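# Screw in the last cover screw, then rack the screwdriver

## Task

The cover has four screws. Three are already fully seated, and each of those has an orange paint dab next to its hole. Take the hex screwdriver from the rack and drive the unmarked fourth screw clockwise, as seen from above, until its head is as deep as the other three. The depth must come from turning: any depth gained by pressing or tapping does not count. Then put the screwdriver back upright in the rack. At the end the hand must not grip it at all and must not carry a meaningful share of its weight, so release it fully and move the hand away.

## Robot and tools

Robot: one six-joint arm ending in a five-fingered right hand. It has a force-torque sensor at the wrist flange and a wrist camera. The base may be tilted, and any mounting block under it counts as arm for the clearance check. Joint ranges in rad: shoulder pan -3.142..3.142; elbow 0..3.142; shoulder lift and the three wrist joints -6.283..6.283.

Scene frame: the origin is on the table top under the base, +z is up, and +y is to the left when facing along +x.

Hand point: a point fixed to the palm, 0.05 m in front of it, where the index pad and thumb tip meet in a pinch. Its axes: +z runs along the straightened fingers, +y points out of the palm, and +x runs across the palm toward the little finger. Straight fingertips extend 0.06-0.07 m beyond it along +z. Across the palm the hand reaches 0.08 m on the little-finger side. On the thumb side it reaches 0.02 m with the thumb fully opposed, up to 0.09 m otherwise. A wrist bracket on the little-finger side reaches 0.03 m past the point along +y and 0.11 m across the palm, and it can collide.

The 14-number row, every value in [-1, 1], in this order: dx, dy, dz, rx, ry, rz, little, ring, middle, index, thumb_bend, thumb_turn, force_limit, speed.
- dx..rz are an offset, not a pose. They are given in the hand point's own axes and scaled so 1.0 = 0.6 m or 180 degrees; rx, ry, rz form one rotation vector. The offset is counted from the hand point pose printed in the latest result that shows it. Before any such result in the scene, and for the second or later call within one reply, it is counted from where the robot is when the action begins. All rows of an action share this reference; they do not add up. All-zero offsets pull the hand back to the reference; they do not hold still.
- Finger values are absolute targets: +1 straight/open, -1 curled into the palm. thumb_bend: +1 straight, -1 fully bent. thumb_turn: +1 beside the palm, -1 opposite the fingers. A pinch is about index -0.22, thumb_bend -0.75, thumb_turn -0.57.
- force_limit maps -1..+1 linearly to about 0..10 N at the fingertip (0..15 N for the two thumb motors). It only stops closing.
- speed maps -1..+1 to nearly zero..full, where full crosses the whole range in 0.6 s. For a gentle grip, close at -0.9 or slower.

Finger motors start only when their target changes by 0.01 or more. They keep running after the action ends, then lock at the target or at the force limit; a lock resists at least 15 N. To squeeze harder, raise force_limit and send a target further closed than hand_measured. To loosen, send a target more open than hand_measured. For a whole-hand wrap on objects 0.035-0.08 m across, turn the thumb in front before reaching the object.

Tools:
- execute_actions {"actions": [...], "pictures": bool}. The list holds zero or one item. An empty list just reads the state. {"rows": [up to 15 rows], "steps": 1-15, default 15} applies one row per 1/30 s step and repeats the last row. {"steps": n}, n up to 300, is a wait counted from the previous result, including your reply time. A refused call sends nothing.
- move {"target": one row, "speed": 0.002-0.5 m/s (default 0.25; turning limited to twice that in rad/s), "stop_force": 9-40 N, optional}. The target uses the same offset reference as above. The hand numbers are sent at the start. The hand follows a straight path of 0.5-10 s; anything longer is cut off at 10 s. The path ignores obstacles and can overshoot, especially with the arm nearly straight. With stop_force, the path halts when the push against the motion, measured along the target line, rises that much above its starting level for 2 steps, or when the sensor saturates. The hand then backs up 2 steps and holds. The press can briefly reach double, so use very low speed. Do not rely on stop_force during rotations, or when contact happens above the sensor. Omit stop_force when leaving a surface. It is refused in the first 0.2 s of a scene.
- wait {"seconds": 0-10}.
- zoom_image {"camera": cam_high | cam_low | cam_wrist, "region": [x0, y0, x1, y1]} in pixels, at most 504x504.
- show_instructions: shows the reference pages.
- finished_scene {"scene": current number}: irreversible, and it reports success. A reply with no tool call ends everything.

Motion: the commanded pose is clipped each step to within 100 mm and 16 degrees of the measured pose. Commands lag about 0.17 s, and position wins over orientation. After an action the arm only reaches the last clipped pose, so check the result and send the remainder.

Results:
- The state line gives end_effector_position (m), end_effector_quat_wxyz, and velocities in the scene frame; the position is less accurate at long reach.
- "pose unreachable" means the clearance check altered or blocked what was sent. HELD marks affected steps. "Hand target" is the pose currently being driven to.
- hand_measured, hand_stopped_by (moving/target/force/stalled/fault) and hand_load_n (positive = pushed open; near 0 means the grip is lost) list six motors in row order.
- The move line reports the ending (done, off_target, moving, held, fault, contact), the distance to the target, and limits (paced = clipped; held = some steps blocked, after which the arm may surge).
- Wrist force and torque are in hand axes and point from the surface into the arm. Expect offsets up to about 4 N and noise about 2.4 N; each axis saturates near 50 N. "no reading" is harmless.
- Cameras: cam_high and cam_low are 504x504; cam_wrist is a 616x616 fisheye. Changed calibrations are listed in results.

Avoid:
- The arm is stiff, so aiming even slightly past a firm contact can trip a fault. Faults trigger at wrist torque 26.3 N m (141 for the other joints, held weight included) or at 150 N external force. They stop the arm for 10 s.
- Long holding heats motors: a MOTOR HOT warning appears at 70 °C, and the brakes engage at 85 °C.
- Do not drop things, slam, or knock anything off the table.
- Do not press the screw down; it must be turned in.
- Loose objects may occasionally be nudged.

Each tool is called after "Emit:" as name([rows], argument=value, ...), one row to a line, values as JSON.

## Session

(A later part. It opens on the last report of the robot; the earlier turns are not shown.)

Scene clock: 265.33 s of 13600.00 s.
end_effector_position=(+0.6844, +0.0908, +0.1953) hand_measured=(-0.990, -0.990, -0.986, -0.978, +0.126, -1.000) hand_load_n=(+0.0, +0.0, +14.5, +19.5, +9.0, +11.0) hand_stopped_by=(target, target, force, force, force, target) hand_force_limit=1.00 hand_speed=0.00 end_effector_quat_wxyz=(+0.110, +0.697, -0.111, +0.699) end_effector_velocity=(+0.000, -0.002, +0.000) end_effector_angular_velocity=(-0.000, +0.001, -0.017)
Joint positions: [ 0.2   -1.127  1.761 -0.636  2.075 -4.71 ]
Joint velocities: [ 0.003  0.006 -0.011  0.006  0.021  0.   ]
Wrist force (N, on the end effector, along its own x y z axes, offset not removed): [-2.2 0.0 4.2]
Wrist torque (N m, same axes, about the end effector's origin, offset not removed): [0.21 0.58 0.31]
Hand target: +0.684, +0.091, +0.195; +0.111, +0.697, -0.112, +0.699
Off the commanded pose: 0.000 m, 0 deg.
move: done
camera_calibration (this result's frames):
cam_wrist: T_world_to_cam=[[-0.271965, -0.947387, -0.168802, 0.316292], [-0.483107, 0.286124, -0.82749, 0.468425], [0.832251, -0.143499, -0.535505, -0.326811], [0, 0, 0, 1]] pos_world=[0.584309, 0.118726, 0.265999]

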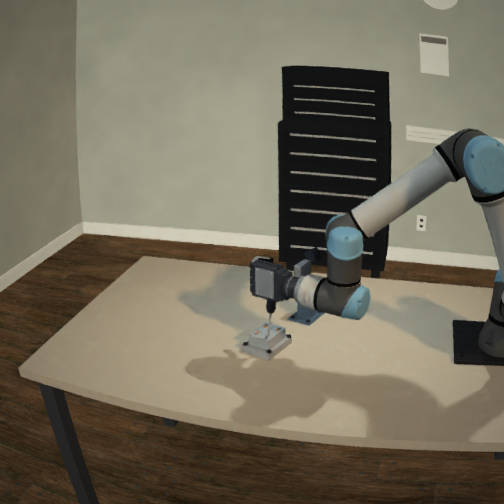

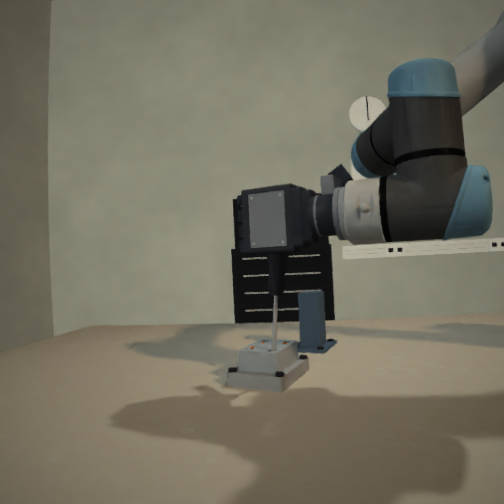

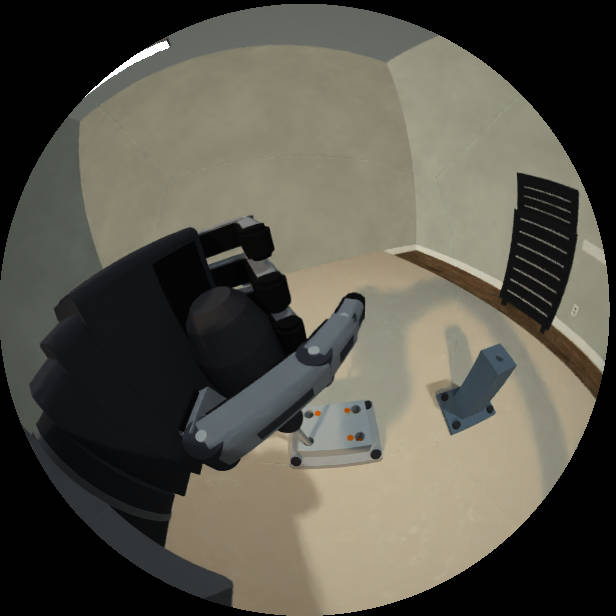

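Emit:
execute_actions(actions=[], pictures=false)

Emit:
execute_actions([
  {"rows":[[0,0,0,0,0,0,0.2,0.2,0.2,0.2,0.6,-1,1,0.7]],"steps":13},
], pictures=false)

Emit:
move(target=[0,-0.0810,0.0172,0.3333,0,0,0.2,0.2,0.2,0.2,0.6,-1,1,0.5], speed=0.4)

Emit:
execute_actions([
  {"rows":[[0,0,0,0,0,0,-0.99,-0.99,-0.99,-0.99,0.6,-1,1,0.6]],"steps":15},
], pictures=false)

Emit:
execute_actions([
  {"rows":[[0,0,0,0,0,0,-0.99,-0.99,-0.99,-0.99,-0.96,-1,1,0.1]],"steps":15},
], pictures=false)

Emit:
move(target=[-0.0002,0.0235,-0.0358,-0.1667,0,0,-0.99,-0.99,-0.99,-0.99,-0.96,-1,1,0], speed=0.4)

Emit:
move(target=[-0.0002,0.0235,-0.0358,-0.1667,0,0,-0.99,-0.99,-0.99,-0.99,-0.96,-1,1,0], speed=0.4)

Emit:
zoom_image(camera="cam_low", region=[250,260,300,360])

Scene clock: 270.20 s of 13600.00 s.
end_effector_position=(+0.6844, +0.0907, +0.1953) hand_measured=(-0.990, -0.990, -0.986, -0.978, +0.126, -1.000) hand_load_n=(+0.0, +0.0, +14.5, +19.5, +9.0, +11.0) hand_stopped_by=(target, target, force, force, force, target) hand_force_limit=1.00 hand_speed=0.00 end_effector_quat_wxyz=(+0.111, +0.697, -0.112, +0.699) end_effector_velocity=(+0.000, +0.000, -0.001) end_effector_angular_velocity=(-0.000, +0.001, +0.001)
Joint positions: [ 0.201 -1.126  1.759 -0.636  2.077 -4.709]
Joint velocities: [ 0.     0.001  0.     0.001 -0.001 -0.   ]
Wrist force (N, on the end effector, along its own x y z axes, offset not removed): [-2.1 0.7 4.0]
Wrist torque (N m, same axes, about the end effector's origin, offset not removed): [0.20 0.56 0.20]
Hand target: +0.684, +0.091, +0.195; +0.111, +0.697, -0.112, +0.699
Off the commanded pose: 0.000 m, 0 deg.
Steps of this call (steps 1 to 90: nothing new was sent; then 1.87 s passed at rest). Readings (end_effector_position | what the end effector reports):
1: (+0.6844, +0.0908, +0.1953) | hand_measured=(-0.990, -0.990, -0.986, -0.978, +0.126, -1.000) hand_load_n=(+0.0, +0.0, +14.5, +19.5, +9.0, +11.0) hand_stopped_by=(target, target, force, force, force, target) hand_force_limit=1.00 hand_speed=0.00
2: (+0.6844, +0.0907, +0.1953) | hand_measured=(-0.990, -0.990, -0.986, -0.978, +0.126, -1.000) hand_load_n=(+0.0, +0.0, +14.5, +19.5, +9.0, +11.0) hand_stopped_by=(target, target, force, force, force, target) hand_force_limit=1.00 hand_speed=0.00
4: (+0.6844, +0.0907, +0.1953) | hand_measured=(-0.990, -0.990, -0.986, -0.978, +0.126, -1.000) hand_load_n=(+0.0, +0.0, +14.5, +19.5, +9.0, +11.0) hand_stopped_by=(target, target, force, force, force, target) hand_force_limit=1.00 hand_speed=0.00
8: (+0.6844, +0.0907, +0.1953) | hand_measured=(-0.990, -0.990, -0.986, -0.978, +0.126, -1.000) hand_load_n=(+0.0, +0.0, +14.5, +19.5, +9.0, +11.0) hand_stopped_by=(target, target, force, force, force, target) hand_force_limit=1.00 hand_speed=0.00
90: the state above

Scene clock: 270.63 s of 13600.00 s.
end_effector_position=(+0.6844, +0.0907, +0.1953) hand_measured=(-0.056, -0.056, -0.052, -0.048, +0.600, -1.000) hand_load_n=(+0.0, +0.5, +0.5, +0.5, +0.0, +0.0) hand_stopped_by=(moving, moving, moving, moving, moving, target) hand_force_limit=1.00 hand_speed=0.70 end_effector_quat_wxyz=(+0.111, +0.697, -0.112, +0.699) end_effector_velocity=(-0.000, +0.000, +0.000) end_effector_angular_velocity=(+0.000, -0.001, -0.000)
Joint positions: [ 0.201 -1.126  1.759 -0.636  2.077 -4.709]
Joint velocities: [ 0.001 -0.    -0.     0.     0.001  0.   ]
Wrist force (N, on the end effector, along its own x y z axes, offset not removed): [-0.7 2.3 0.2]
Wrist torque (N m, same axes, about the end effector's origin, offset not removed): [0.47 0.13 0.09]
Hand target: +0.684, +0.091, +0.195; +0.111, +0.697, -0.112, +0.699
Off the commanded pose: 0.000 m, 0 deg.
Steps of this call (steps 1 to 13: all 13 steps of this action). Readings (end_effector_position | what the end effector reports):
1: (+0.6844, +0.0907, +0.1953) | hand_measured=(-0.990, -0.990, -0.986, -0.978, +0.126, -1.000) hand_load_n=(+0.0, +0.0, +14.5, +19.5, +9.0, +11.0) hand_stopped_by=(moving, moving, moving, moving, moving, target) hand_force_limit=1.00 hand_speed=0.70
2: (+0.6844, +0.0907, +0.1953) | hand_measured=(-0.990, -0.990, -0.986, -0.978, +0.126, -1.000) hand_load_n=(+0.0, +0.0, +14.5, +19.5, +9.0, +11.0) hand_stopped_by=(moving, moving, moving, moving, moving, target) hand_force_limit=1.00 hand_speed=0.70
4: (+0.6844, +0.0907, +0.1953) | hand_measured=(-0.906, -0.906, -0.902, -0.898, +0.174, -1.000) hand_load_n=(+0.0, +0.0, -2.0, +0.0, +1.0, +1.0) hand_stopped_by=(moving, moving, moving, moving, moving, target) hand_force_limit=1.00 hand_speed=0.70
8: (+0.6844, +0.0907, +0.1953) | hand_measured=(-0.528, -0.528, -0.524, -0.520, +0.412, -1.000) hand_load_n=(+0.0, +0.5, +0.5, +0.5, +0.0, +0.0) hand_stopped_by=(moving, moving, moving, moving, moving, target) hand_force_limit=1.00 hand_speed=0.70
13: the state above

Scene clock: 272.97 s of 13600.00 s.
end_effector_position=(+0.7089, +0.1335, +0.1953) hand_measured=(+0.200, +0.200, +0.200, +0.200, +0.600, -1.000) hand_load_n=(+0.0, +0.0, +0.0, +0.0, +0.0, +0.0) hand_stopped_by=(target, target, target, target, target, target) hand_force_limit=1.00 hand_speed=0.50 end_effector_quat_wxyz=(-0.252, +0.660, +0.252, +0.662) end_effector_velocity=(+0.001, +0.001, -0.000) end_effector_angular_velocity=(+0.000, +0.002, +0.017)
Joint positions: [-0.246 -1.196  1.868 -0.68   0.585 -4.706]
Joint velocities: [-0.004  0.005 -0.009  0.005 -0.022  0.   ]
Wrist force (N, on the end effector, along its own x y z axes, offset not removed): [0.1 2.2 1.3]
Wrist torque (N m, same axes, about the end effector's origin, offset not removed): [0.35 -0.04 0.01]
Hand target: +0.709, +0.134, +0.195; -0.253, +0.660, +0.253, +0.661
Off the commanded pose: 0.000 m, 0 deg.
move: done
camera_calibration (this result's frames):
cam_wrist: T_world_to_cam=[[0.681779, -0.712464, -0.166048, -0.344624], [-0.488785, -0.274757, -0.828008, 0.547104], [0.544303, 0.645681, -0.535566, -0.242272], [0, 0, 0, 1]] pos_world=[0.634243, 0.061219, 0.26603]

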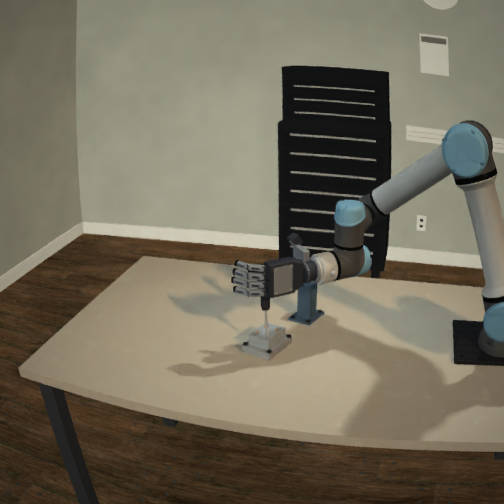

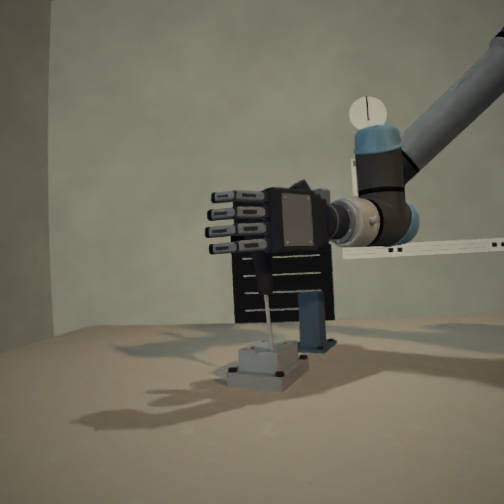

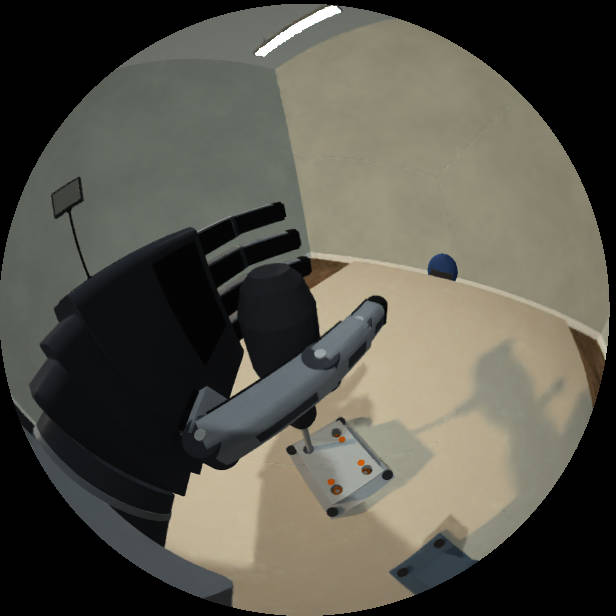

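Scene clock: 273.47 s of 13600.00 s.
end_effector_position=(+0.7090, +0.1333, +0.1954) hand_measured=(-0.858, -0.858, -0.858, -0.858, +0.600, -1.000) hand_load_n=(+0.0, +0.0, +0.0, +0.0, +0.0, +0.0) hand_stopped_by=(moving, moving, moving, moving, target, target) hand_force_limit=1.00 hand_speed=0.60 end_effector_quat_wxyz=(-0.252, +0.660, +0.252, +0.662) end_effector_velocity=(+0.000, +0.000, +0.000) end_effector_angular_velocity=(-0.000, -0.001, +0.001)
Joint positions: [-0.246 -1.196  1.868 -0.68   0.585 -4.706]
Joint velocities: [ 0.     0.    -0.    -0.    -0.001 -0.   ]
Wrist force (N, on the end effector, along its own x y z axes, offset not removed): [0.2 1.3 0.8]
Wrist torque (N m, same axes, about the end effector's origin, offset not removed): [0.25 -0.09 0.13]
Hand target: +0.709, +0.133, +0.195; -0.252, +0.660, +0.252, +0.662
Off the commanded pose: 0.000 m, 0 deg.
Steps of this call (steps 1 to 15: all 15 steps of this action). Readings (end_effector_position | what the end effector reports):
1: (+0.7089, +0.1335, +0.1953) | hand_measured=(+0.200, +0.200, +0.200, +0.200, +0.600, -1.000) hand_load_n=(+0.0, +0.0, +0.0, +0.0, +0.0, +0.0) hand_stopped_by=(moving, moving, moving, moving, target, target) hand_force_limit=1.00 hand_speed=0.60
2: (+0.7089, +0.1335, +0.1953) | hand_measured=(+0.200, +0.200, +0.200, +0.200, +0.600, -1.000) hand_load_n=(+0.0, +0.0, +0.0, +0.0, +0.0, +0.0) hand_stopped_by=(moving, moving, moving, moving, target, target) hand_force_limit=1.00 hand_speed=0.60
4: (+0.7089, +0.1335, +0.1953) | hand_measured=(+0.120, +0.120, +0.120, +0.120, +0.600, -1.000) hand_load_n=(+0.0, -0.5, -0.5, -0.5, +0.0, +0.0) hand_stopped_by=(moving, moving, moving, moving, target, target) hand_force_limit=1.00 hand_speed=0.60
8: (+0.7090, +0.1334, +0.1953) | hand_measured=(-0.236, -0.236, -0.236, -0.236, +0.600, -1.000) hand_load_n=(+0.0, -0.5, -0.5, -0.5, +0.0, +0.0) hand_stopped_by=(moving, moving, moving, moving, target, target) hand_force_limit=1.00 hand_speed=0.60
15: the state above

Scene clock: 273.97 s of 13600.00 s.
end_effector_position=(+0.7090, +0.1333, +0.1954) hand_measured=(-0.990, -0.990, -0.986, -0.980, +0.156, -1.000) hand_load_n=(+0.0, +0.0, +12.5, +14.0, +13.5, +3.5) hand_stopped_by=(target, target, force, force, moving, target) hand_force_limit=1.00 hand_speed=0.10 end_effector_quat_wxyz=(-0.252, +0.660, +0.252, +0.662) end_effector_velocity=(+0.000, -0.001, -0.000) end_effector_angular_velocity=(-0.000, -0.000, -0.001)
Joint positions: [-0.246 -1.196  1.868 -0.68   0.585 -4.706]
Joint velocities: [-0.001  0.    -0.    -0.     0.    -0.   ]
Wrist force (N, on the end effector, along its own x y z axes, offset not removed): [2.6 4.7 0.2]
Wrist torque (N m, same axes, about the end effector's origin, offset not removed): [0.64 -0.19 -0.05]
Hand target: +0.709, +0.133, +0.195; -0.252, +0.660, +0.252, +0.662
Off the commanded pose: 0.000 m, 0 deg.
Steps of this call (steps 1 to 15: all 15 steps of this action). Readings (end_effector_position | what the end effector reports):
1: (+0.7090, +0.1333, +0.1954) | hand_measured=(-0.946, -0.946, -0.946, -0.946, +0.600, -1.000) hand_load_n=(+0.0, +0.0, +0.5, +4.0, +0.0, +0.0) hand_stopped_by=(moving, moving, moving, moving, moving, target) hand_force_limit=1.00 hand_speed=0.10
2: (+0.7090, +0.1333, +0.1954) | hand_measured=(-0.986, -0.986, -0.984, -0.982, +0.600, -1.000) hand_load_n=(+0.0, +0.0, +9.5, +11.5, +1.0, +0.5) hand_stopped_by=(moving, moving, moving, force, moving, target) hand_force_limit=1.00 hand_speed=0.10
4: (+0.7090, +0.1333, +0.1954) | hand_measured=(-0.990, -0.990, -0.986, -0.982, +0.568, -1.000) hand_load_n=(+0.0, +0.0, +10.5, +11.0, +2.0, +1.0) hand_stopped_by=(moving, moving, force, force, moving, target) hand_force_limit=1.00 hand_speed=0.10
8: (+0.7090, +0.1333, +0.1954) | hand_measured=(-0.990, -0.990, -0.986, -0.982, +0.418, -1.000) hand_load_n=(+0.0, +0.0, +10.0, +10.5, +7.5, +2.0) hand_stopped_by=(target, target, force, force, moving, target) hand_force_limit=1.00 hand_speed=0.10
15: the state above

Scene clock: 275.57 s of 13600.00 s.
end_effector_position=(+0.7024, +0.1087, +0.1953) hand_measured=(-0.990, -0.990, -0.986, -0.980, +0.128, -1.000) hand_load_n=(+0.0, +0.0, +14.0, +19.0, +10.5, +7.0) hand_stopped_by=(target, target, force, force, force, target) hand_force_limit=1.00 hand_speed=0.00 end_effector_quat_wxyz=(-0.074, +0.702, +0.072, +0.704) end_effector_velocity=(+0.000, -0.001, -0.000) end_effector_angular_velocity=(-0.000, +0.000, -0.017)
Joint positions: [-0.029 -1.24   1.934 -0.698  1.324 -4.709]
Joint velocities: [ 0.008  0.003 -0.004  0.001  0.025 -0.001]
Wrist force (N, on the end effector, along its own x y z axes, offset not removed): [4.5 1.8 2.3]
Wrist torque (N m, same axes, about the end effector's origin, offset not removed): [0.30 0.03 0.27]
Hand target: +0.703, +0.109, +0.195; -0.073, +0.702, +0.072, +0.704
Off the commanded pose: 0.000 m, 0 deg.
move: done
camera_calibration (this result's frames):
cam_wrist: T_world_to_cam=[[0.235974, -0.957191, -0.167637, -0.0177968], [-0.560699, 0.00678194, -0.827992, 0.557039], [0.793683, 0.289378, -0.535096, -0.35931], [0, 0, 0, 1]] pos_world=[0.601709, 0.0831637, 0.265975]

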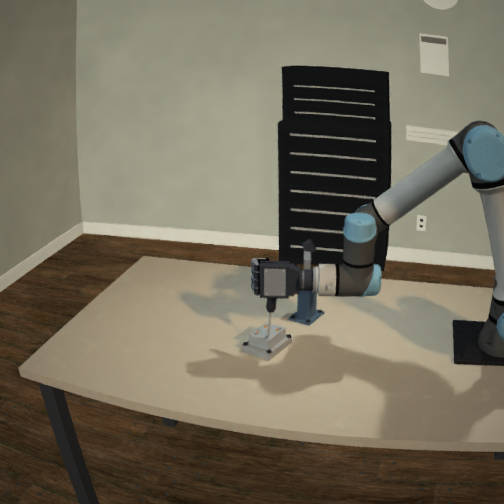

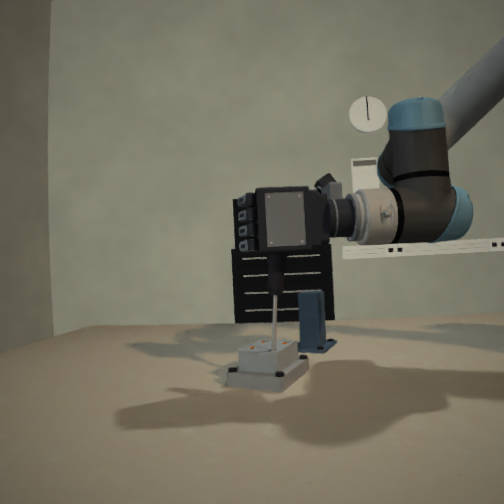

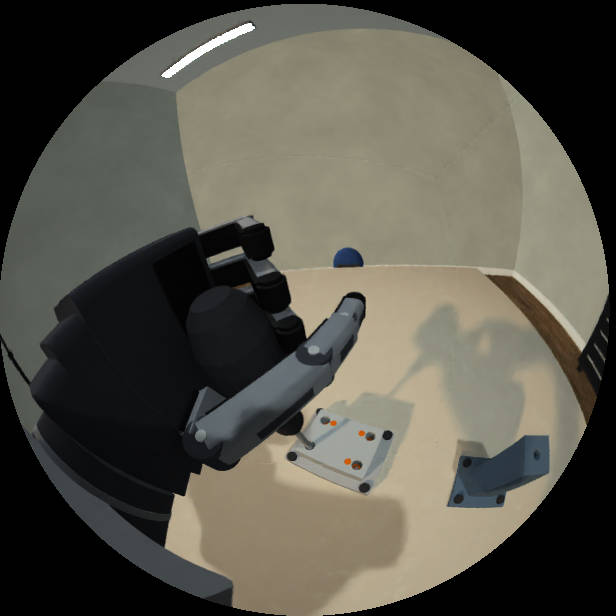

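Scene clock: 276.93 s of 13600.00 s.
end_effector_position=(+0.6844, +0.0906, +0.1951) hand_measured=(-0.990, -0.990, -0.986, -0.978, +0.128, -1.000) hand_load_n=(+0.0, +0.0, +14.5, +19.5, +9.0, +11.0) hand_stopped_by=(target, target, force, force, force, target) hand_force_limit=1.00 hand_speed=0.00 end_effector_quat_wxyz=(+0.110, +0.697, -0.112, +0.699) end_effector_velocity=(+0.000, -0.001, +0.000) end_effector_angular_velocity=(-0.000, +0.001, -0.017)
Joint positions: [ 0.2   -1.127  1.761 -0.637  2.075 -4.709]
Joint velocities: [ 0.004  0.007 -0.012  0.006  0.021  0.   ]
Wrist force (N, on the end effector, along its own x y z axes, offset not removed): [-0.5 0.2 4.3]
Wrist torque (N m, same axes, about the end effector's origin, offset not removed): [0.26 0.18 0.40]
Hand target: +0.684, +0.090, +0.195; +0.111, +0.697, -0.112, +0.699
Off the commanded pose: 0.000 m, 0 deg.
move: done
camera_calibration (this result's frames):
cam_wrist: T_world_to_cam=[[-0.272389, -0.947222, -0.169039, 0.316403], [-0.482921, 0.286537, -0.827456, 0.468172], [0.832221, -0.143758, -0.535483, -0.326943], [0, 0, 0, 1]] pos_world=[0.584363, 0.118555, 0.265804]

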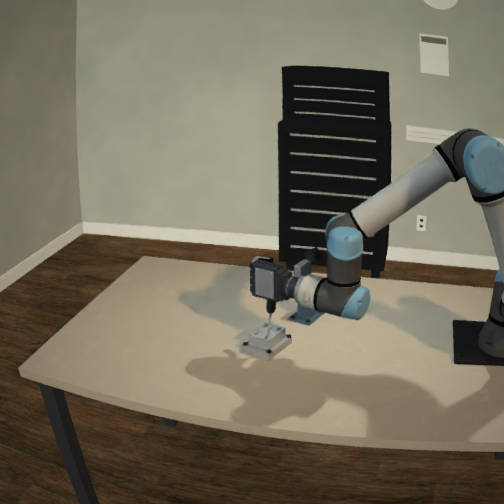

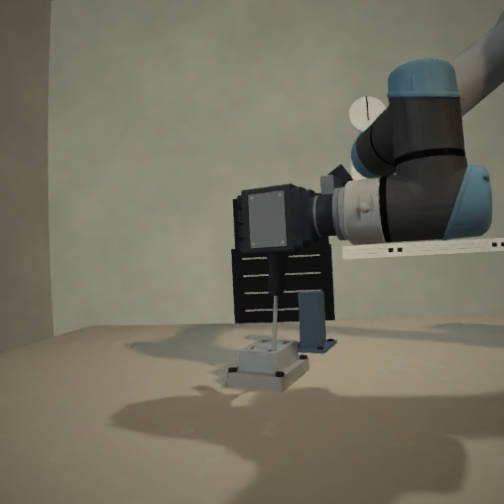

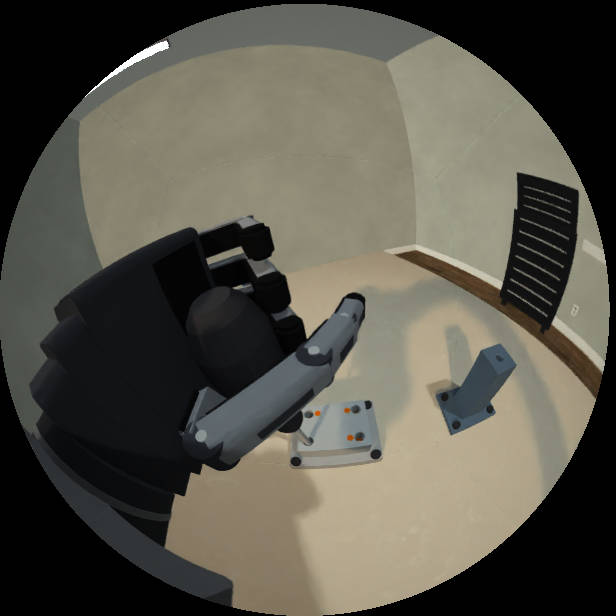

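Region (250, 260, 300, 360) of cam_low's 504x504 image, scaled by 5.040, with more detail than that image has.

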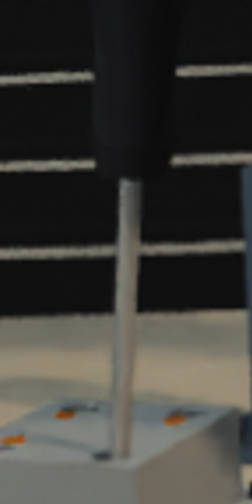

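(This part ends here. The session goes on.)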